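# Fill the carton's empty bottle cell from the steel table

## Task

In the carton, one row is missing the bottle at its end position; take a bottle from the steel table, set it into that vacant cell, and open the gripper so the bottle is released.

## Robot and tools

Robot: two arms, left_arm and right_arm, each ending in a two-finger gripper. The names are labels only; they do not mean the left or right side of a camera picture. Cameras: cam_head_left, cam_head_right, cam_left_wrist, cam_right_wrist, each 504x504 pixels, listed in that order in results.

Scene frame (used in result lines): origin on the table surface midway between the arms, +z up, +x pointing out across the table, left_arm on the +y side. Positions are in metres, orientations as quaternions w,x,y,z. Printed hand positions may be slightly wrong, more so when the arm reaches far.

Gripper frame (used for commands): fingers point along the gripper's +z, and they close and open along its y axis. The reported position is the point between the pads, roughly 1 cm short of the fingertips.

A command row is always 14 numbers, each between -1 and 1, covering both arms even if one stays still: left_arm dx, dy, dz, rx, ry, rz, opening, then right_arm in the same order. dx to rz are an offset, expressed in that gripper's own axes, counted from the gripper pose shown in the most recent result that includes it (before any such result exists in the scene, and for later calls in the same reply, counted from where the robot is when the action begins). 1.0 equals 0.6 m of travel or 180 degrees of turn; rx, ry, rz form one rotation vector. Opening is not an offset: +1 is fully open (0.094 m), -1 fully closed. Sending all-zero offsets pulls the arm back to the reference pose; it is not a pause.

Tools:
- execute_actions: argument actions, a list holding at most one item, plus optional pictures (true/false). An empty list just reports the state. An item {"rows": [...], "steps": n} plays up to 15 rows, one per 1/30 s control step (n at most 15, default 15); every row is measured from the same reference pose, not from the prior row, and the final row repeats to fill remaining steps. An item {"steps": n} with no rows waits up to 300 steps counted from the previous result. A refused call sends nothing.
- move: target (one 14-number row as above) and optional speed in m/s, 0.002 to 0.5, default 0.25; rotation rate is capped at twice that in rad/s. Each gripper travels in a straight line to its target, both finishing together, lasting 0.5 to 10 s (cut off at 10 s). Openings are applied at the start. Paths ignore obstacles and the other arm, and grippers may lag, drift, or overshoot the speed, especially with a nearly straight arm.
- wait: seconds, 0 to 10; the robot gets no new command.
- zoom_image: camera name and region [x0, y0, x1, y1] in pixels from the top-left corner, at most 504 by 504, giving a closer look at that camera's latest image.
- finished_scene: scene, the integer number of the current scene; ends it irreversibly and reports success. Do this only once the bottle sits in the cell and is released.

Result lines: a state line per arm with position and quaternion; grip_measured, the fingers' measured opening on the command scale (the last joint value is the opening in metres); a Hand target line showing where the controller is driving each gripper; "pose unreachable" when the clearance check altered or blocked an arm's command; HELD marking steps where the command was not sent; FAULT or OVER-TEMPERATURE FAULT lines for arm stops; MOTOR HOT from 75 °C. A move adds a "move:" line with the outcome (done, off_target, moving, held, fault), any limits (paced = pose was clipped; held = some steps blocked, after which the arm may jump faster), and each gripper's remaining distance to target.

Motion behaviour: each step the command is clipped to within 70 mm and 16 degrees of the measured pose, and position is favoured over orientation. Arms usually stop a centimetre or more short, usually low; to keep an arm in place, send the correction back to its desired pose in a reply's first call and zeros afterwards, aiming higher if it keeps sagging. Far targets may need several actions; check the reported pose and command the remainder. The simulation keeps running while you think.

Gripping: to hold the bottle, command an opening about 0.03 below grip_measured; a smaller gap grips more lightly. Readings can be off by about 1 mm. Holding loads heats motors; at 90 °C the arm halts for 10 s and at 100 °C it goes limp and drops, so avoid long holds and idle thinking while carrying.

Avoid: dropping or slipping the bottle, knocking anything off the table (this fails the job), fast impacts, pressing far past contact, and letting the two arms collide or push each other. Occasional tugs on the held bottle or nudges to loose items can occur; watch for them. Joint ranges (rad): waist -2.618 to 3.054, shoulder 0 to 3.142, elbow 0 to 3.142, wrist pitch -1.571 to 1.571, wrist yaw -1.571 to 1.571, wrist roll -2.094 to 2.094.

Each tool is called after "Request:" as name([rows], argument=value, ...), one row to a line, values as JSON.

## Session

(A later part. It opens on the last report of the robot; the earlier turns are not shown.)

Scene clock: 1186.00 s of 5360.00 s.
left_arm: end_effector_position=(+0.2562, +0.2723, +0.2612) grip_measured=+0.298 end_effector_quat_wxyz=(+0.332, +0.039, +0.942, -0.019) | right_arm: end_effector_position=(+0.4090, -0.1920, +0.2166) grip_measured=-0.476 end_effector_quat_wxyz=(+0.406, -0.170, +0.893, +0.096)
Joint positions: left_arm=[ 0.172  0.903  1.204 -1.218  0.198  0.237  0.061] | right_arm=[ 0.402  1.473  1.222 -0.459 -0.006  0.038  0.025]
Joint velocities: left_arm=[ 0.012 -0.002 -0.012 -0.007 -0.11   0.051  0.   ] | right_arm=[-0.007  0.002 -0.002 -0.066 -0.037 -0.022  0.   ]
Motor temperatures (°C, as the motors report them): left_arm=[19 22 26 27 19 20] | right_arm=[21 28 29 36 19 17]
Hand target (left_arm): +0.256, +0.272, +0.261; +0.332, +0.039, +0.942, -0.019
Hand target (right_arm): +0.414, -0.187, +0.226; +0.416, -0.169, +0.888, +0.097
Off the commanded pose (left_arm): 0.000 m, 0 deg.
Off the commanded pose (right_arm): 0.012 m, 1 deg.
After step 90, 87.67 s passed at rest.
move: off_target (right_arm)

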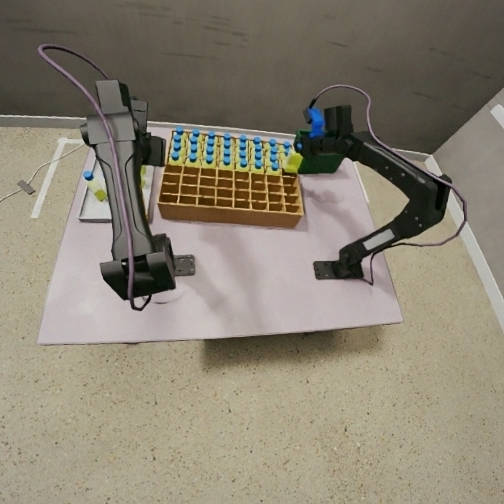

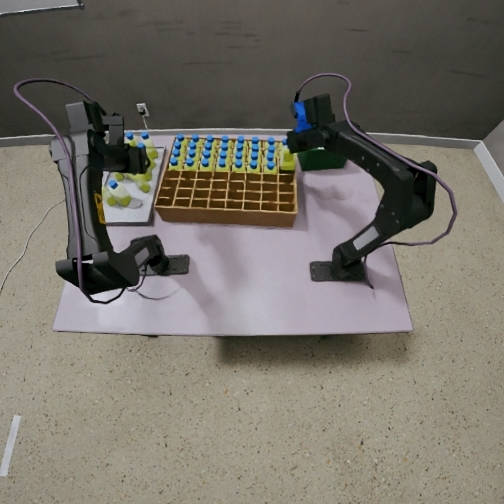

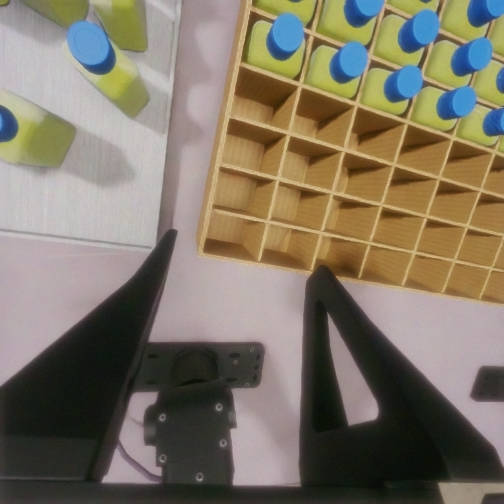

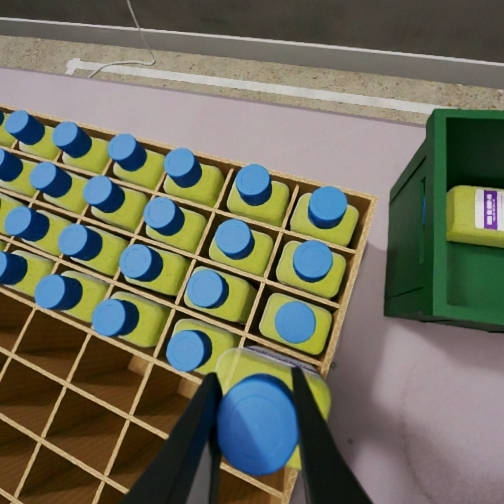

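Request:
move(target=[0,0,0,0,0,0,0.3,-0.0124,0.0194,-0.0051,0,-0.004,0,-0.51], speed=0.02)

Scene clock: 1293.23 s of 5360.00 s.
left_arm: end_effector_position=(+0.2562, +0.2723, +0.2612) grip_measured=+0.298 end_effector_quat_wxyz=(+0.332, +0.039, +0.942, -0.019) | right_arm: end_effector_position=(+0.4027, -0.1848, +0.2134) grip_measured=-0.476 end_effector_quat_wxyz=(+0.398, -0.171, +0.896, +0.095)
Joint positions: left_arm=[ 0.172  0.903  1.204 -1.218  0.198  0.237  0.061] | right_arm=[ 0.43   1.473  1.222 -0.476  0.011  0.056  0.025]
Joint velocities: left_arm=[ 0.017 -0.007 -0.007 -0.022  0.007  0.037  0.   ] | right_arm=[ 0.012 -0.007  0.002 -0.007  0.037  0.066 -0.001]
Motor temperatures (°C, as the motors report them): left_arm=[19 22 26 27 19 20] | right_arm=[21 27 34 36 19 17]
Hand target (left_arm): +0.256, +0.272, +0.261; +0.332, +0.039, +0.942, -0.019
Hand target (right_arm): +0.407, -0.180, +0.225; +0.412, -0.169, +0.890, +0.097
Off the commanded pose (left_arm): 0.000 m, 0 deg.
Off the commanded pose (right_arm): 0.013 m, 2 deg.
After step 90, 103.27 s passed at rest.
move: off_target (right_arm)

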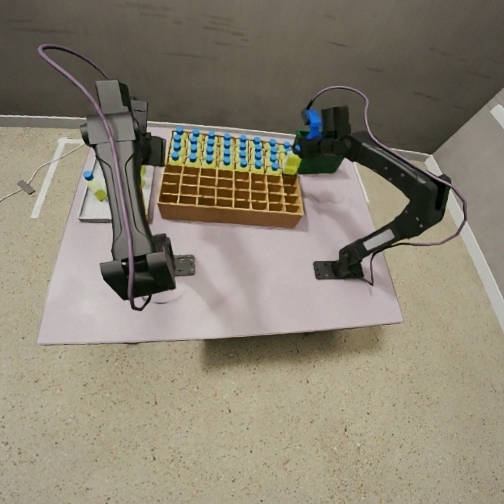

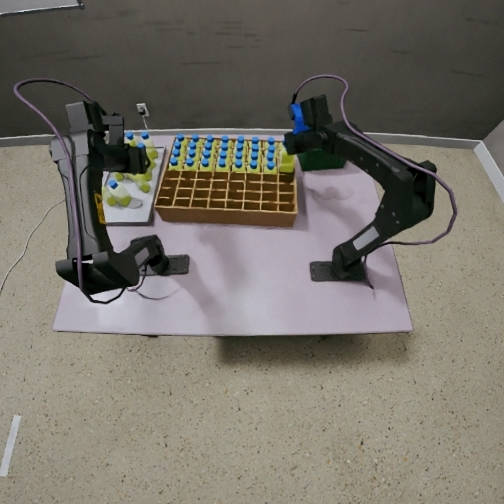

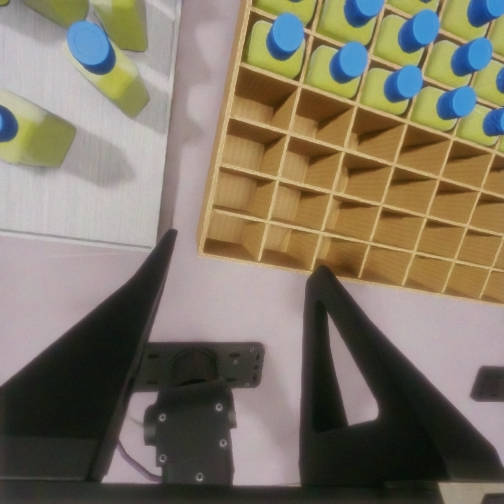

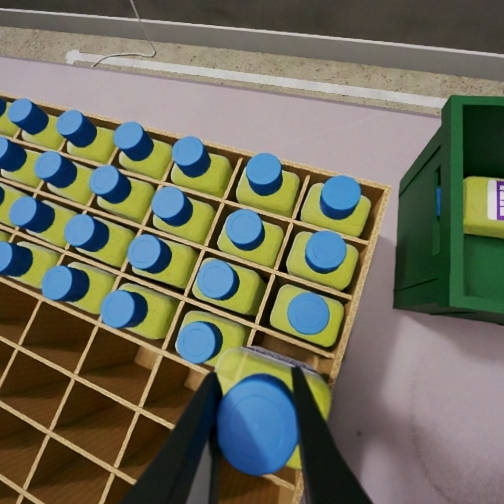

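Request:
zoom_image(camera="cam_head_right", region=[255, 120, 335, 200])

Request:
zoom_image(camera="cam_right_wrist", region=[130, 230, 390, 490])

Region (255, 120, 335, 200) of cam_head_right's 504x504 image, scaled by 6.300, with more detail than that image has.

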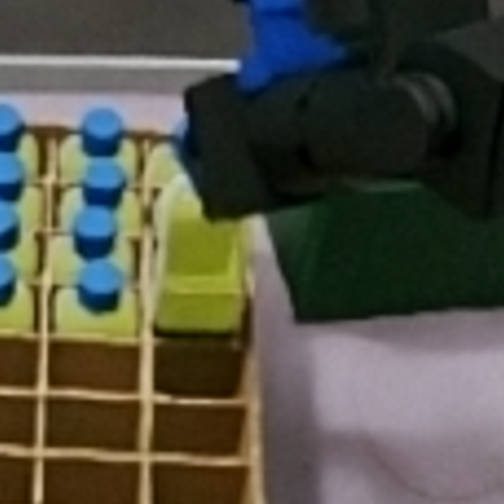

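Region (130, 230, 390, 490) of cam_right_wrist's 504x504 image, scaled by 1.938, with more detail than that image has.

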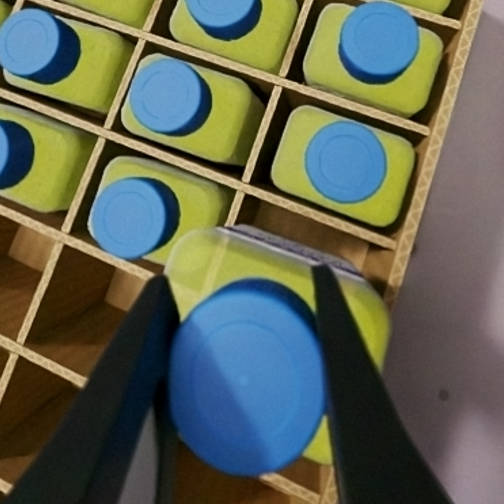

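Request:
move(target=[0,0,0,0,0,0,0.3,-0.0156,-0.0156,-0.0084,0,-0.014,0,-0.51], speed=0.02)

Scene clock: 1309.17 s of 5360.00 s.
left_arm: end_effector_position=(+0.2562, +0.2723, +0.2612) grip_measured=+0.298 end_effector_quat_wxyz=(+0.332, +0.039, +0.942, -0.019) | right_arm: end_effector_position=(+0.4051, -0.1915, +0.2128) grip_measured=-0.476 end_effector_quat_wxyz=(+0.397, -0.170, +0.897, +0.093)
Joint positions: left_arm=[ 0.172  0.903  1.204 -1.218  0.198  0.237  0.061] | right_arm=[ 0.408  1.473  1.222 -0.48  -0.001  0.043  0.025]
Joint velocities: left_arm=[-0.017 -0.027 -0.002 -0.037 -0.081  0.051  0.   ] | right_arm=[ 0.012  0.002 -0.007  0.066  0.022 -0.051 -0.001]
Motor temperatures (°C, as the motors report them): left_arm=[19 22 26 27 19 20] | right_arm=[21 28 33 36 19 17]
Hand target (left_arm): +0.256, +0.272, +0.261; +0.332, +0.039, +0.942, -0.019
Hand target (right_arm): +0.408, -0.193, +0.224; +0.418, -0.169, +0.887, +0.098
Off the commanded pose (left_arm): 0.000 m, 0 deg.
Off the commanded pose (right_arm): 0.011 m, 3 deg.
After step 90, 11.60 s passed at rest.
move: off_target (right_arm)

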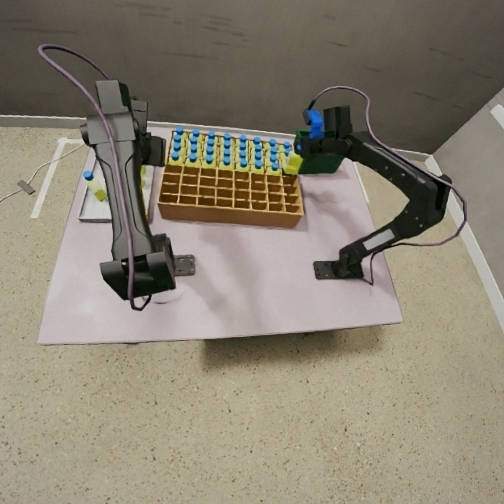

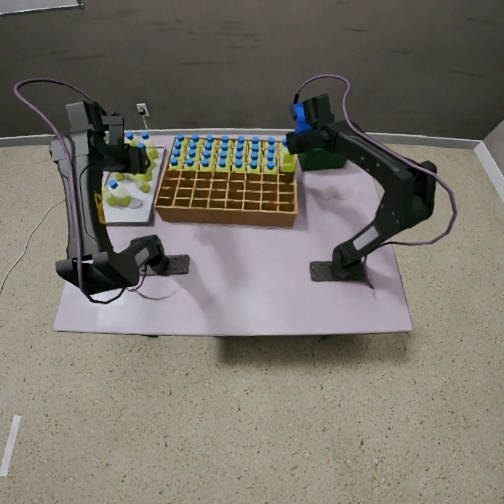

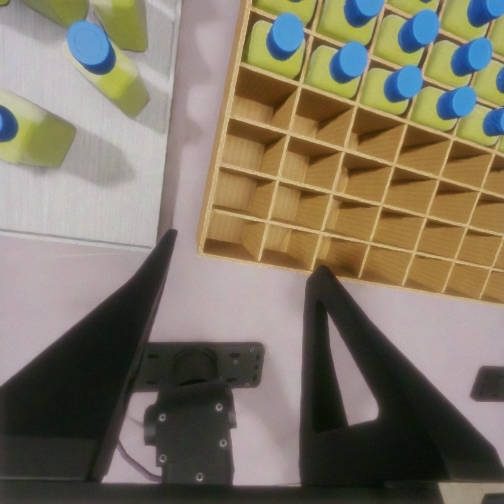

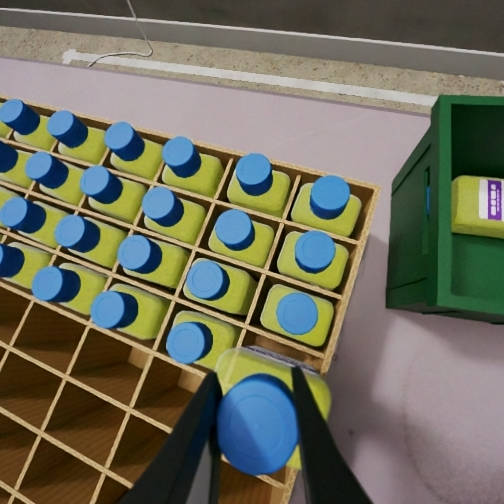

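Request:
move(target=[0,0,0,0,0,0,0.3,-0.0197,0.0103,-0.0026,0,-0.024,0,-0.51], speed=0.02)

Scene clock: 1326.93 s of 5360.00 s.
left_arm: end_effector_position=(+0.2562, +0.2723, +0.2612) grip_measured=+0.298 end_effector_quat_wxyz=(+0.332, +0.039, +0.942, -0.019) | right_arm: end_effector_position=(+0.4069, -0.1875, +0.2099) grip_measured=-0.476 end_effector_quat_wxyz=(+0.407, -0.169, +0.893, +0.095)
Joint positions: left_arm=[ 0.172  0.903  1.204 -1.218  0.198  0.237  0.061] | right_arm=[ 0.419  1.473  1.195 -0.432  0.008  0.049  0.025]
Joint velocities: left_arm=[-0.007  0.007  0.002  0.037 -0.007  0.022  0.001] | right_arm=[ 0.002 -0.012 -0.032  0.022 -0.066 -0.037  0.   ]
Motor temperatures (°C, as the motors report them): left_arm=[19 22 25 27 19 20] | right_arm=[21 29 31 37 19 17]
Hand target (left_arm): +0.256, +0.272, +0.261; +0.332, +0.039, +0.942, -0.019
Hand target (right_arm): +0.409, -0.184, +0.223; +0.430, -0.166, +0.882, +0.100
Off the commanded pose (left_arm): 0.000 m, 0 deg.
Off the commanded pose (right_arm): 0.014 m, 3 deg.
After step 90, 12.67 s passed at rest.
move: off_target (right_arm)

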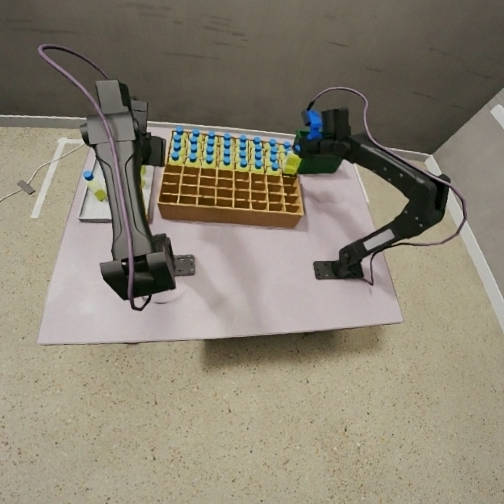

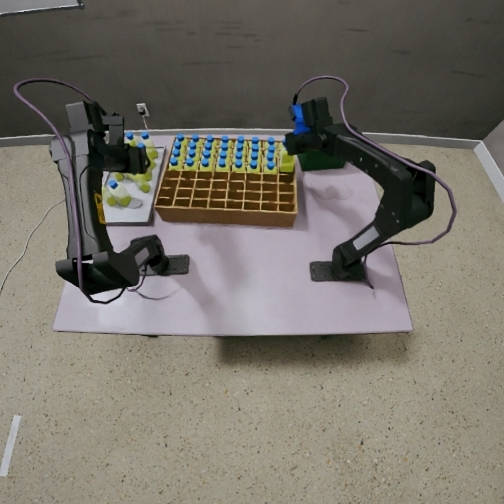

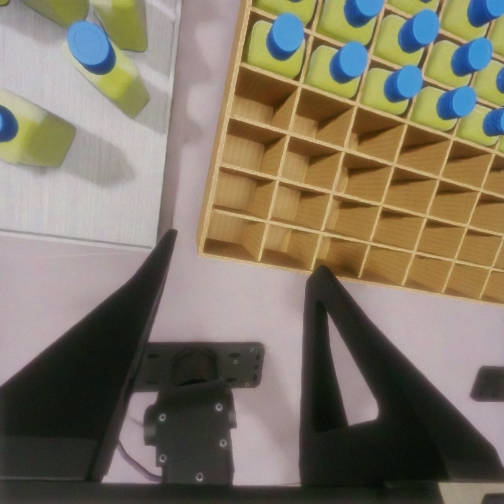

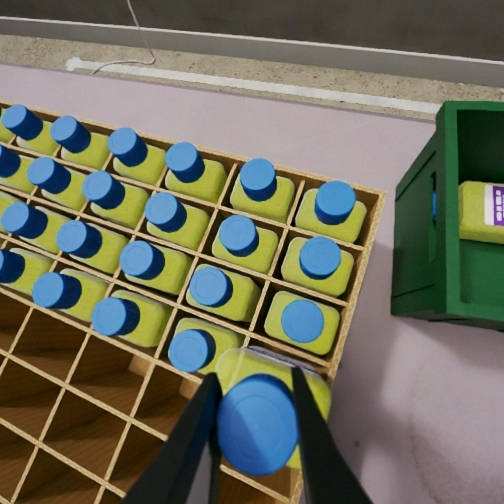

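Request:
zoom_image(camera="cam_head_right", region=[255, 120, 335, 200])

Region (255, 120, 335, 200) of cam_head_right's 504x504 image, scaled by 6.300, with more detail than that image has.

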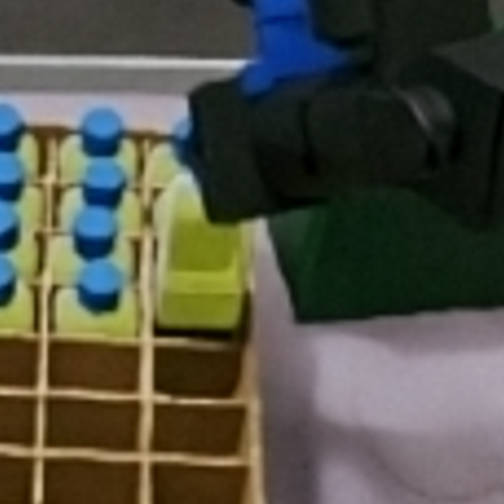

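Request:
move(target=[0,0,0,0,0,0,0.3,0.0144,0.0024,0.0141,0,-0.006,0,-0.51], speed=0.015)

Scene clock: 1338.33 s of 5360.00 s.
left_arm: end_effector_position=(+0.2562, +0.2723, +0.2612) grip_measured=+0.298 end_effector_quat_wxyz=(+0.332, +0.039, +0.942, -0.019) | right_arm: end_effector_position=(+0.4041, -0.1890, +0.1925) grip_measured=-0.476 end_effector_quat_wxyz=(+0.401, -0.169, +0.896, +0.093)
Joint positions: left_arm=[ 0.172  0.903  1.204 -1.218  0.198  0.237  0.061] | right_arm=[ 0.419  1.473  1.136 -0.387  0.009  0.049  0.025]
Joint velocities: left_arm=[ 0.002  0.002  0.002  0.037  0.037 -0.095 -0.001] | right_arm=[-0.017  0.002  0.002 -0.022 -0.007 -0.022  0.001]
Motor temperatures (°C, as the motors report them): left_arm=[19 22 25 27 19 20] | right_arm=[21 29 31 37 19 17]
Hand target (left_arm): +0.256, +0.272, +0.261; +0.332, +0.039, +0.942, -0.019
Hand target (right_arm): +0.407, -0.186, +0.198; +0.415, -0.168, +0.889, +0.097
Off the commanded pose (left_arm): 0.000 m, 0 deg.
Off the commanded pose (right_arm): 0.007 m, 2 deg.
After step 90, 7.33 s passed at rest.
move: done

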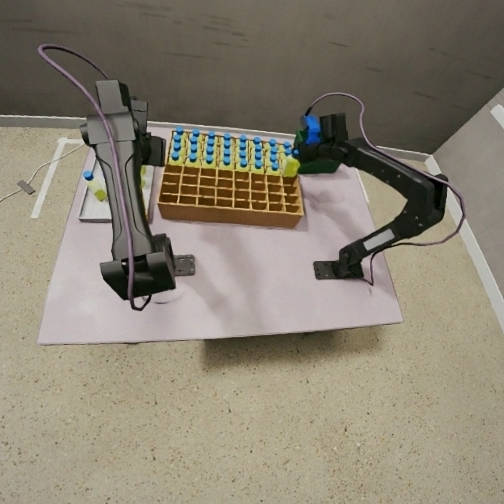

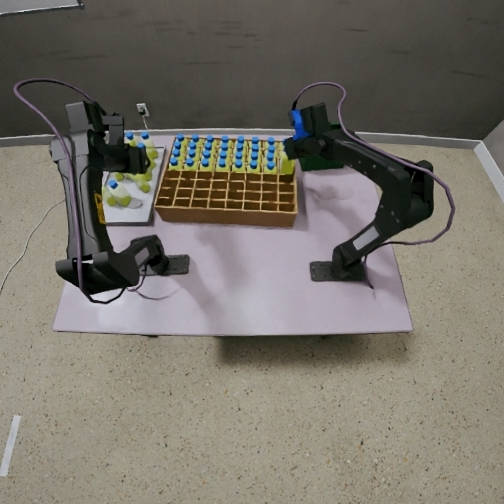

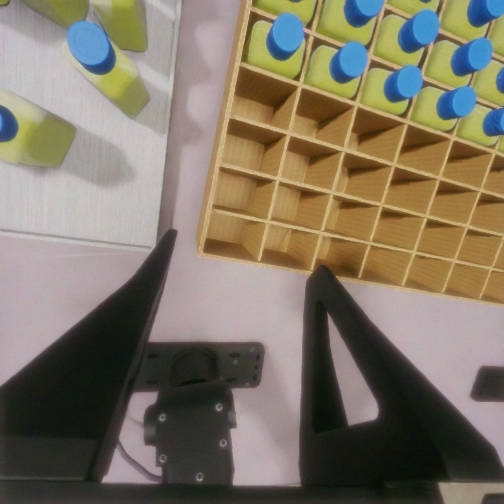

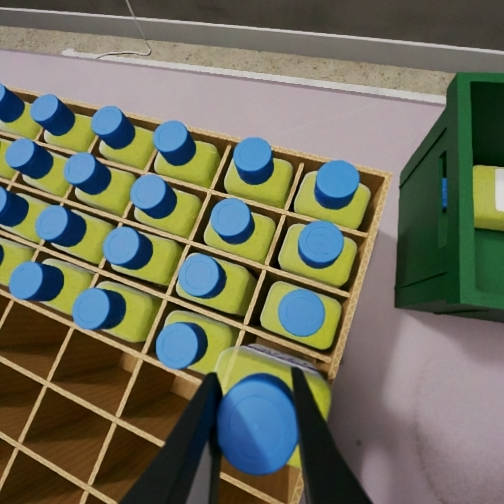

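Request:
move(target=[0,0,0,0,0,0,0.3,0.019,-0.0011,0.0288,0,-0.016,0,-0.51], speed=0.02)

Scene clock: 1345.77 s of 5360.00 s.
left_arm: end_effector_position=(+0.2562, +0.2723, +0.2612) grip_measured=+0.298 end_effector_quat_wxyz=(+0.332, +0.039, +0.942, -0.019) | right_arm: end_effector_position=(+0.4034, -0.1894, +0.1696) grip_measured=-0.476 end_effector_quat_wxyz=(+0.409, -0.169, +0.892, +0.095)
Joint positions: left_arm=[ 0.172  0.903  1.204 -1.218  0.198  0.237  0.061] | right_arm=[ 0.419  1.473  1.029 -0.26   0.009  0.049  0.025]
Joint velocities: left_arm=[-0.007  0.002 -0.002 -0.037 -0.007 -0.037 -0.   ] | right_arm=[-0.007 -0.002  0.002 -0.007 -0.022 -0.051 -0.001]
Motor temperatures (°C, as the motors report them): left_arm=[19 22 25 27 19 20] | right_arm=[21 29 31 37 19 17]
Hand target (left_arm): +0.256, +0.272, +0.261; +0.332, +0.039, +0.942, -0.019
Hand target (right_arm): +0.408, -0.187, +0.173; +0.422, -0.167, +0.886, +0.097
Off the commanded pose (left_arm): 0.000 m, 0 deg.
Off the commanded pose (right_arm): 0.007 m, 2 deg.
After step 90, 2.97 s passed at rest.
move: done

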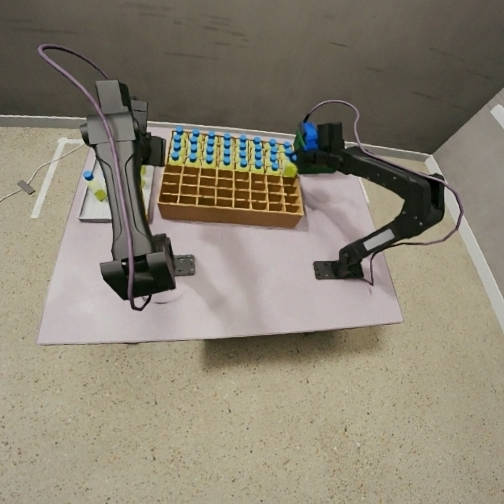

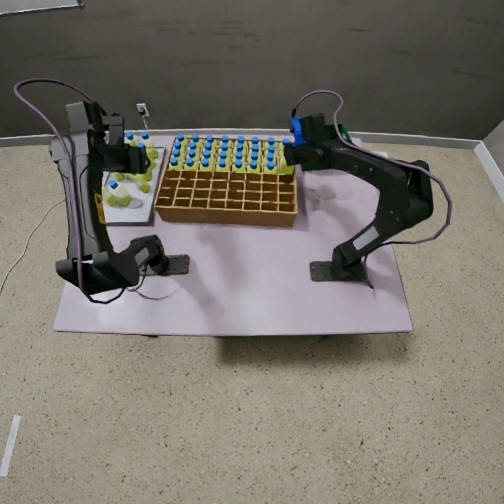

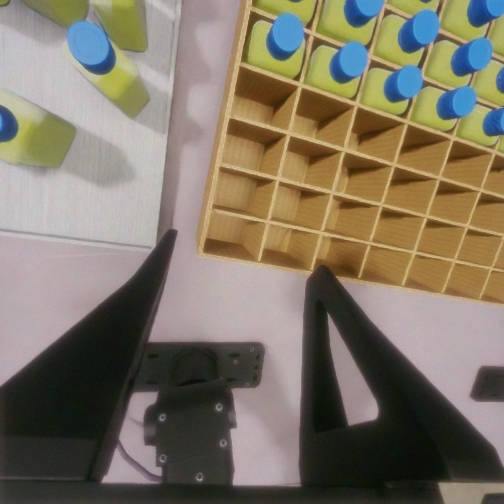

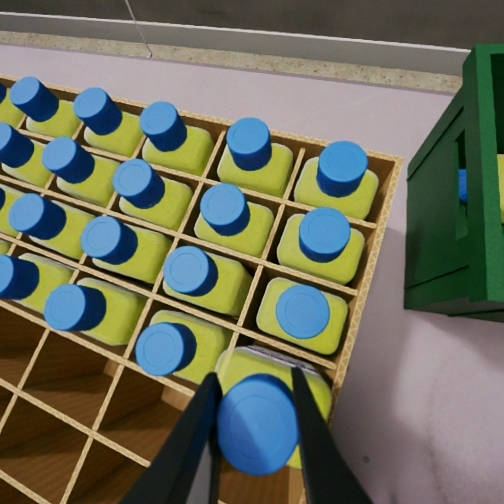

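Request:
move(target=[0,0,0,0,0,0,0.3,0.0211,-0.0018,0.0318,0,-0.008,0,-0.51], speed=0.025)

Scene clock: 1351.67 s of 5360.00 s.
left_arm: end_effector_position=(+0.2562, +0.2723, +0.2612) grip_measured=+0.298 end_effector_quat_wxyz=(+0.332, +0.039, +0.942, -0.019) | right_arm: end_effector_position=(+0.4040, -0.1891, +0.1451) grip_measured=-0.476 end_effector_quat_wxyz=(+0.408, -0.169, +0.892, +0.095)
Joint positions: left_arm=[ 0.172  0.903  1.204 -1.218  0.198  0.237  0.061] | right_arm=[ 0.419  1.502  0.958 -0.163  0.009  0.049  0.025]
Joint velocities: left_arm=[ 0.002 -0.007  0.012 -0.066 -0.066 -0.007  0.   ] | right_arm=[ 0.002 -0.012  0.012 -0.022  0.007  0.037 -0.   ]
Motor temperatures (°C, as the motors report them): left_arm=[19 22 25 27 19 20] | right_arm=[21 28 30 37 19 17]
Hand target (left_arm): +0.256, +0.272, +0.261; +0.332, +0.039, +0.942, -0.019
Hand target (right_arm): +0.409, -0.188, +0.148; +0.420, -0.167, +0.886, +0.097
Off the commanded pose (left_arm): 0.000 m, 0 deg.
Off the commanded pose (right_arm): 0.006 m, 2 deg.
After step 90, 1.70 s passed at rest.
move: done

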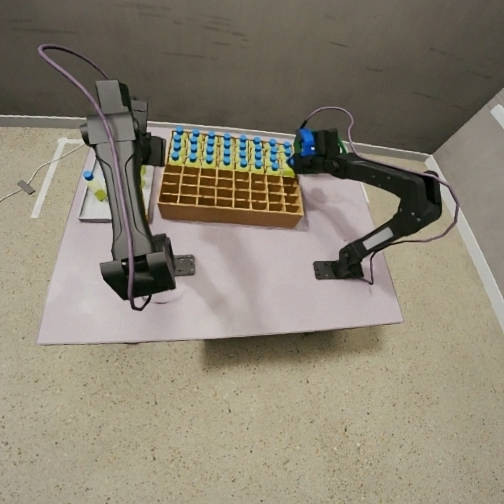

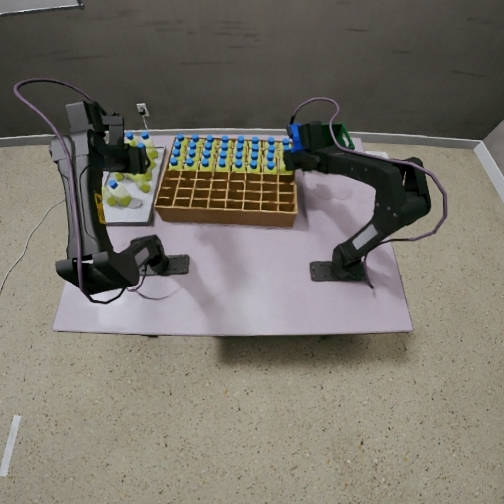

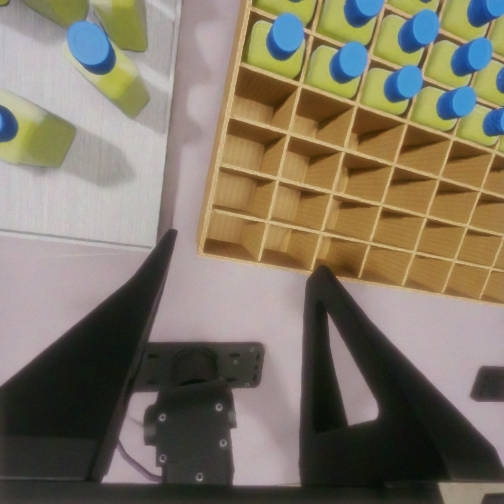

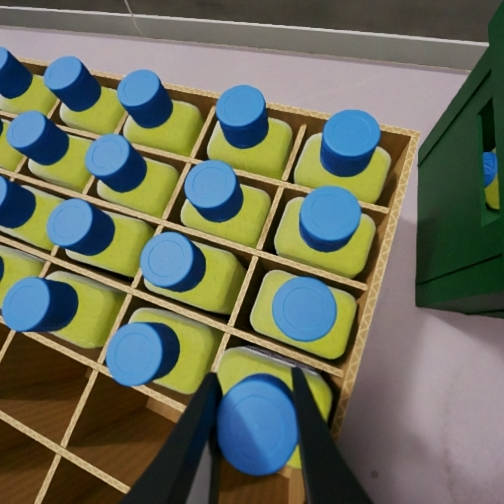

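Request:
execute_actions(actions=[])

Scene clock: 1361.20 s of 5360.00 s.
left_arm: end_effector_position=(+0.2562, +0.2723, +0.2612) grip_measured=+0.298 end_effector_quat_wxyz=(+0.332, +0.039, +0.942, -0.019) | right_arm: end_effector_position=(+0.4044, -0.1889, +0.1456) grip_measured=-0.476 end_effector_quat_wxyz=(+0.409, -0.169, +0.892, +0.095)
Joint positions: left_arm=[ 0.172  0.903  1.204 -1.218  0.198  0.237  0.061] | right_arm=[ 0.419  1.502  0.958 -0.161  0.009  0.049  0.025]
Joint velocities: left_arm=[ 0.007  0.007  0.002  0.037 -0.007  0.022  0.   ] | right_arm=[-0.007 -0.002 -0.007  0.022 -0.007  0.007 -0.   ]
Motor temperatures (°C, as the motors report them): left_arm=[19 22 25 27 19 20] | right_arm=[21 28 30 38 19 17]
Hand target (left_arm): +0.256, +0.272, +0.261; +0.332, +0.039, +0.942, -0.019
Hand target (right_arm): +0.409, -0.188, +0.148; +0.420, -0.167, +0.887, +0.097
Off the commanded pose (left_arm): 0.000 m, 0 deg.
Off the commanded pose (right_arm): 0.006 m, 2 deg.
Steps of this call (steps 1 to 90: nothing new was sent; then 6.53 s passed at rest). Readings (end_effector_position):
1: left_arm (+0.2562, +0.2723, +0.2612) | right_arm (+0.4041, -0.1891, +0.1453)
2: left_arm (+0.2562, +0.2723, +0.2612) | right_arm (+0.4042, -0.1890, +0.1454)
4: left_arm (+0.2562, +0.2723, +0.2612) | right_arm (+0.4043, -0.1890, +0.1455)
8: left_arm (+0.2562, +0.2723, +0.2612) | right_arm (+0.4044, -0.1889, +0.1456)
90: the state above

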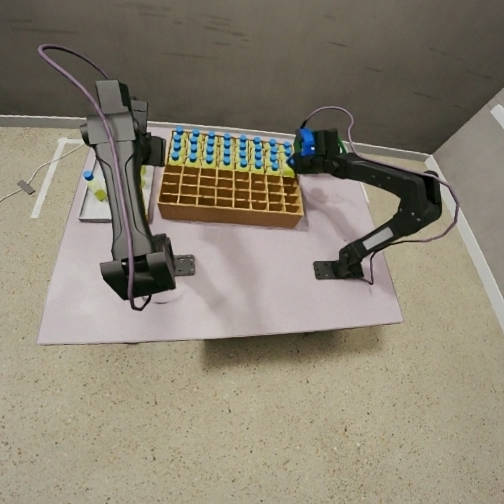

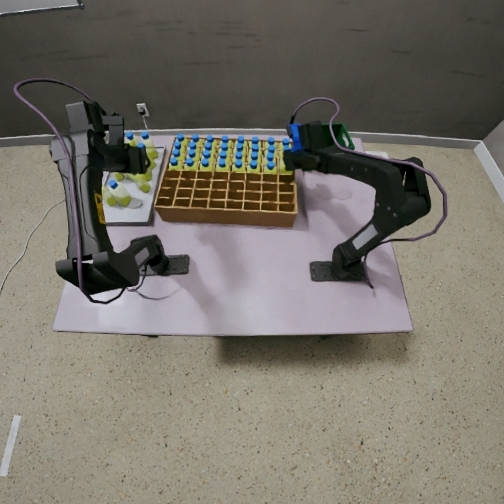

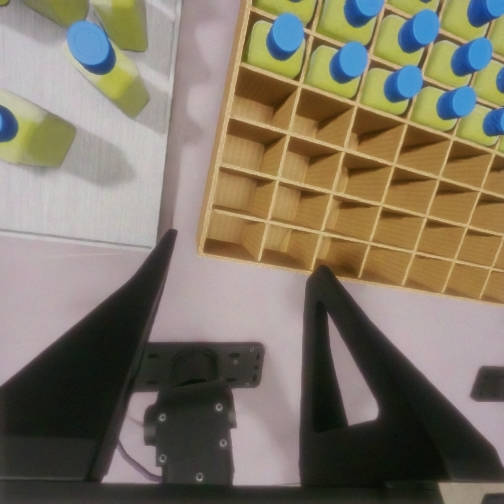

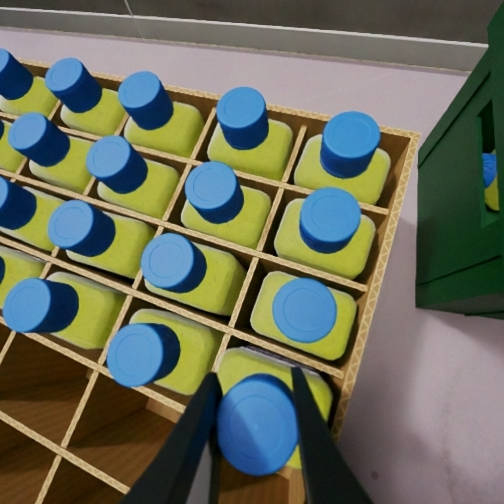

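Request:
move(target=[0,0,0,0,0,0,0.3,0.0211,-0.0018,0.0318,0,-0.008,0,-0.51], speed=0.025)

Scene clock: 1366.43 s of 5360.00 s.
left_arm: end_effector_position=(+0.2562, +0.2723, +0.2612) grip_measured=+0.298 end_effector_quat_wxyz=(+0.332, +0.039, +0.942, -0.019) | right_arm: end_effector_position=(+0.4060, -0.1882, +0.1228) grip_measured=-0.476 end_effector_quat_wxyz=(+0.409, -0.169, +0.892, +0.095)
Joint positions: left_arm=[ 0.172  0.903  1.204 -1.218  0.198  0.237  0.061] | right_arm=[ 0.419  1.541  0.898 -0.062  0.009  0.049  0.025]
Joint velocities: left_arm=[-0.007 -0.017 -0.007  0.007  0.007 -0.007  0.002] | right_arm=[-0.012  0.002 -0.022 -0.022  0.037 -0.022  0.001]
Motor temperatures (°C, as the motors report them): left_arm=[19 22 25 27 19 20] | right_arm=[21 28 30 38 19 17]
Hand target (left_arm): +0.256, +0.272, +0.261; +0.332, +0.039, +0.942, -0.019
Hand target (right_arm): +0.410, -0.187, +0.124; +0.420, -0.167, +0.887, +0.097
Off the commanded pose (left_arm): 0.000 m, 0 deg.
Off the commanded pose (right_arm): 0.005 m, 1 deg.
After step 90, 1.07 s passed at rest.
move: done

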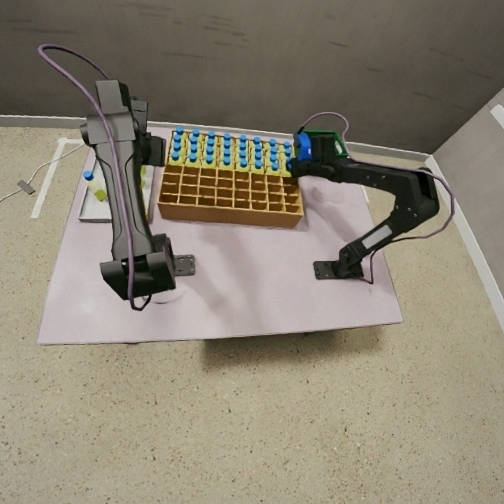

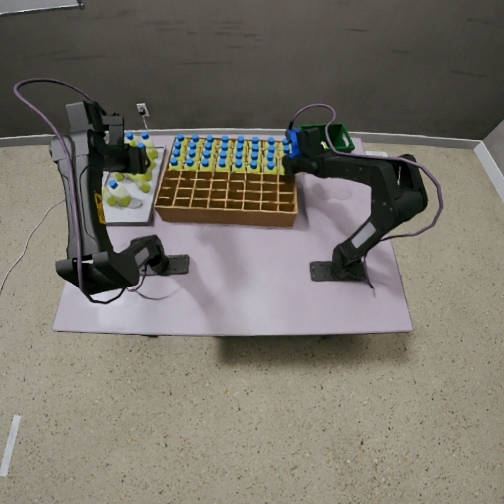

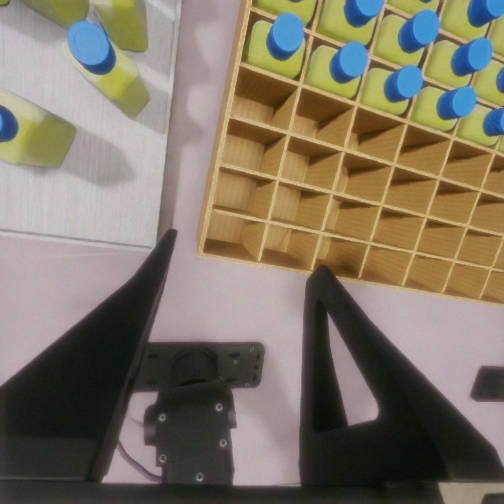

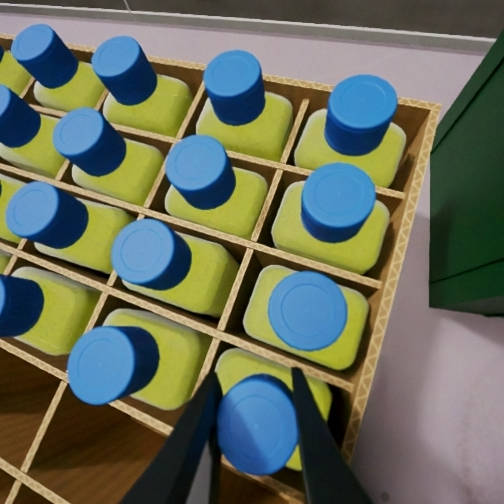

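Request:
move(target=[0,0,0,0,0,0,0.3,0.001,-0.0027,0.0089,0,-0.008,0,-0.51], speed=0.015)

Scene clock: 1374.40 s of 5360.00 s.
left_arm: end_effector_position=(+0.2562, +0.2723, +0.2612) grip_measured=+0.298 end_effector_quat_wxyz=(+0.332, +0.039, +0.942, -0.019) | right_arm: end_effector_position=(+0.4064, -0.1880, +0.1219) grip_measured=-0.476 end_effector_quat_wxyz=(+0.414, -0.168, +0.890, +0.096)
Joint positions: left_arm=[ 0.172  0.903  1.204 -1.218  0.198  0.237  0.061] | right_arm=[ 0.419  1.541  0.886 -0.039  0.009  0.049  0.025]
Joint velocities: left_arm=[-0.002 -0.017  0.012 -0.022 -0.081 -0.022  0.   ] | right_arm=[ 0.002  0.007 -0.007 -0.007 -0.007 -0.022  0.   ]
Motor temperatures (°C, as the motors report them): left_arm=[19 22 25 27 19 20] | right_arm=[21 28 30 38 19 17]
Hand target (left_arm): +0.256, +0.272, +0.261; +0.332, +0.039, +0.942, -0.019
Hand target (right_arm): +0.410, -0.188, +0.119; +0.420, -0.167, +0.887, +0.097
Off the commanded pose (left_arm): 0.000 m, 0 deg.
Off the commanded pose (right_arm): 0.005 m, 1 deg.
After step 90, 3.90 s passed at rest.
move: done

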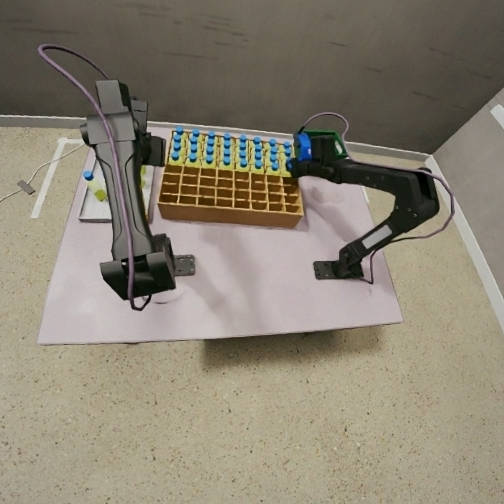

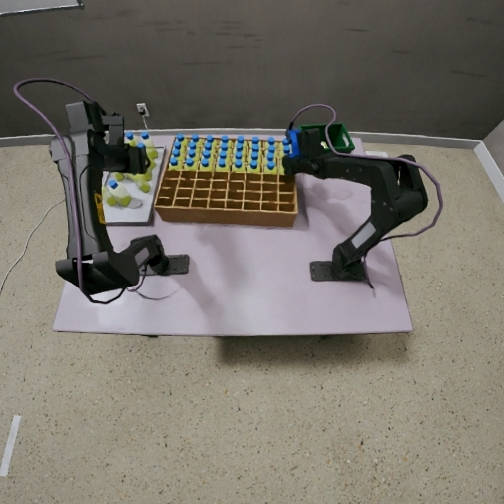

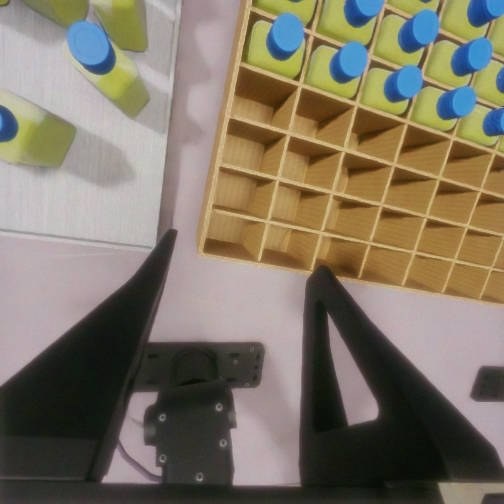

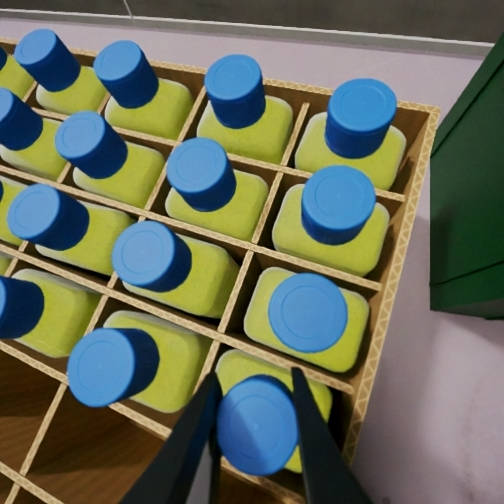

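Request:
execute_actions([
  {"rows":[[0,0,0,0,0,0,0.3,0,0,0,0,0,0,-0.49],[0,0,0,0,0,0,0.3,0,0,0,0,0,0,-0.475],[0,0,0,0,0,0,0.3,0,0,0,0,0,0,-0.46],[0,0,0,0,0,0,0.3,0,0,0,0,0,0,-0.445],[0,0,0,0,0,0,0.3,0,0,0,0,0,0,-0.43],[0,0,0,0,0,0,0.3,0,0,0,0,0,0,-0.41],[0,0,0,0,0,0,0.3,0,0,0,0,0,0,-0.38],[0,0,0,0,0,0,0.3,0,0,0,0,0,0,-0.35],[0,0,0,0,0,0,0.3,0,0,0,0,0,0,-0.32],[0,0,0,0,0,0,0.3,0,0,0,0,0,0,-0.29],[0,0,0,0,0,0,0.3,0,0,0,0,0,0,-0.26],[0,0,0,0,0,0,0.3,0,0,0,0,0,0,-0.23],[0,0,0,0,0,0,0.3,0,0,0,0,0,0,-0.2],[0,0,0,0,0,0,0.3,0,0,0,0,0,0,-0.17],[0,0,0,0,0,0,0.3,0,0,0,0,0,0,-0.15]],"steps":15},
])

Scene clock: 1381.50 s of 5360.00 s.
left_arm: end_effector_position=(+0.2562, +0.2723, +0.2612) grip_measured=+0.298 end_effector_quat_wxyz=(+0.332, +0.039, +0.942, -0.019) | right_arm: end_effector_position=(+0.4063, -0.1880, +0.1218) grip_measured=-0.163 end_effector_quat_wxyz=(+0.413, -0.168, +0.890, +0.096)
Joint positions: left_arm=[ 0.172  0.903  1.204 -1.218  0.198  0.237  0.061] | right_arm=[ 0.419  1.541  0.886 -0.04   0.009  0.05   0.039]
Joint velocities: left_arm=[-0.002 -0.007 -0.002  0.022 -0.022  0.037 -0.001] | right_arm=[-0.007 -0.002 -0.017 -0.066 -0.022 -0.022  0.021]
Motor temperatures (°C, as the motors report them): left_arm=[19 22 25 27 19 20] | right_arm=[21 28 30 38 19 17]
Hand target (left_arm): +0.256, +0.272, +0.261; +0.332, +0.039, +0.942, -0.019
Hand target (right_arm): +0.406, -0.188, +0.122; +0.413, -0.168, +0.890, +0.096
Off the commanded pose (left_arm): 0.000 m, 0 deg.
Off the commanded pose (right_arm): 0.000 m, 0 deg.
Steps of this call (steps 1 to 90: nothing new was sent; then 3.60 s passed at rest; steps 91 to 105: all 15 steps of this action). Readings (end_effector_position):
91: left_arm (+0.2562, +0.2723, +0.2612) | right_arm (+0.4063, -0.1880, +0.1218)
92: left_arm (+0.2562, +0.2723, +0.2612) | right_arm (+0.4063, -0.1881, +0.1218)
94: left_arm (+0.2562, +0.2723, +0.2612) | right_arm (+0.4063, -0.1881, +0.1218)
98: left_arm (+0.2562, +0.2723, +0.2612) | right_arm (+0.4063, -0.1881, +0.1218)
105: the state above

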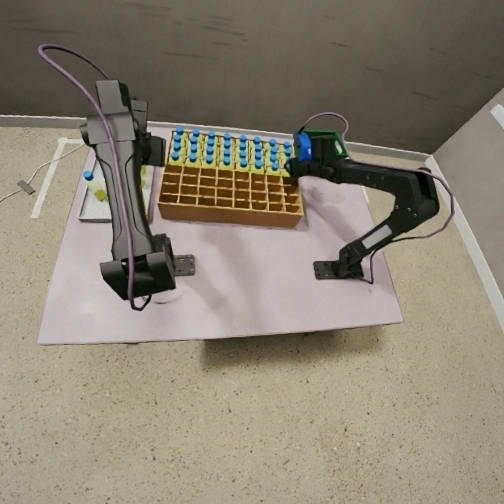

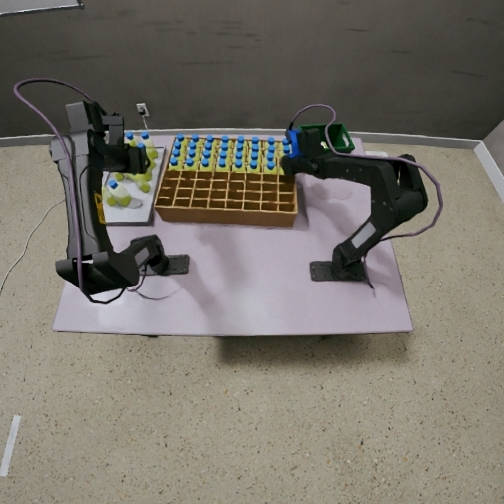

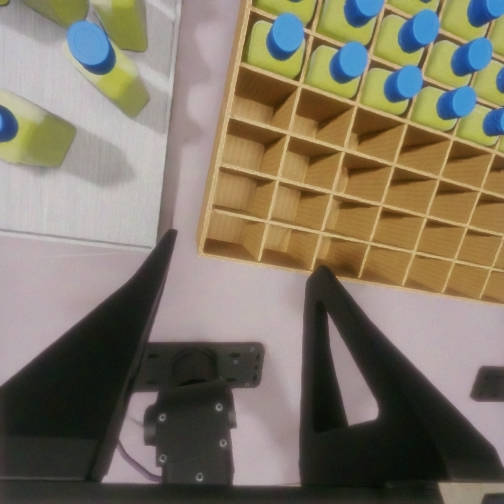

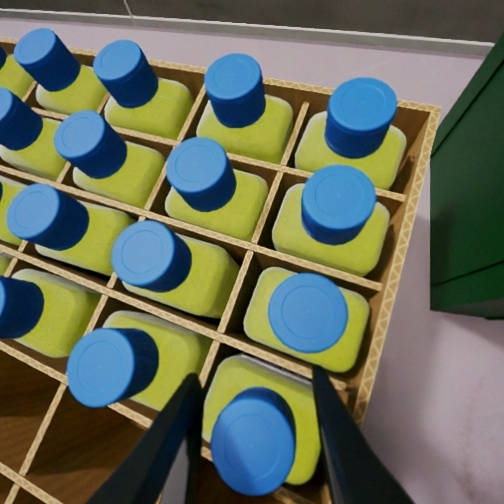

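Request:
move(target=[0,0,0,0,0,0,0.3,-0.081,0.007,-0.162,0,0,0,-0.15], speed=0.12)

Scene clock: 1387.37 s of 5360.00 s.
left_arm: end_effector_position=(+0.2562, +0.2723, +0.2612) grip_measured=+0.298 end_effector_quat_wxyz=(+0.332, +0.039, +0.942, -0.019) | right_arm: end_effector_position=(+0.3692, -0.2049, +0.2095) grip_measured=-0.152 end_effector_quat_wxyz=(+0.404, -0.168, +0.894, +0.094)
Joint positions: left_arm=[ 0.172  0.903  1.204 -1.218  0.198  0.237  0.061] | right_arm=[ 0.419  1.316  1.07  -0.47   0.009  0.051  0.04 ]
Joint velocities: left_arm=[-0.017 -0.002 -0.012  0.007 -0.007 -0.037 -0.   ] | right_arm=[ 0.002  0.007 -0.002  0.007 -0.081 -0.051  0.   ]
Motor temperatures (°C, as the motors report them): left_arm=[19 22 25 27 19 20] | right_arm=[21 28 30 38 19 17]
Hand target (left_arm): +0.256, +0.272, +0.261; +0.332, +0.039, +0.942, -0.019
Hand target (right_arm): +0.367, -0.203, +0.222; +0.413, -0.168, +0.890, +0.097
Off the commanded pose (left_arm): 0.000 m, 0 deg.
Off the commanded pose (right_arm): 0.013 m, 1 deg.
After step 90, 1.30 s passed at rest.
move: off_target (right_arm)

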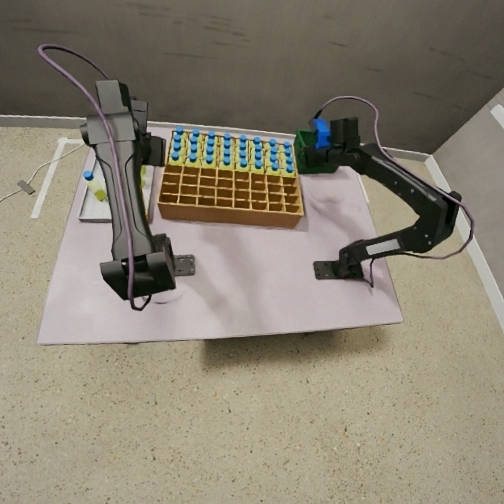

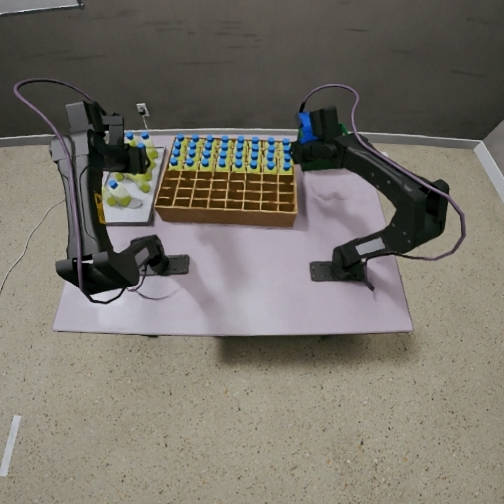

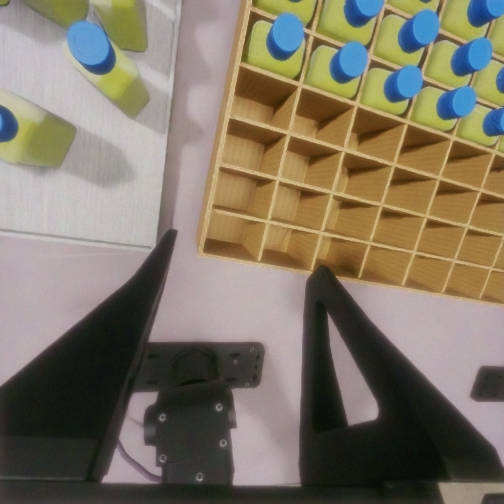

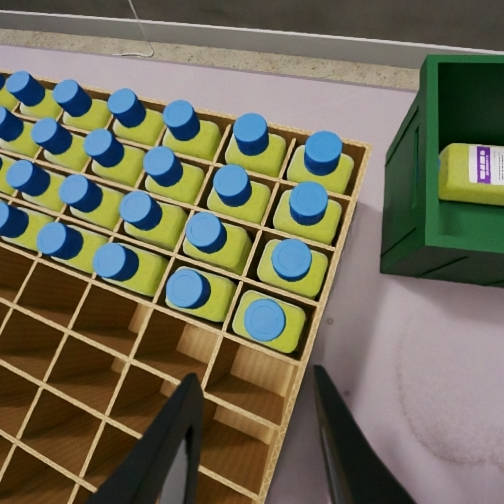

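The bottle is seated level with its neighbours and the gripper has let go.

Request:
finished_scene(scene=2)

The scene is finished: the task was done.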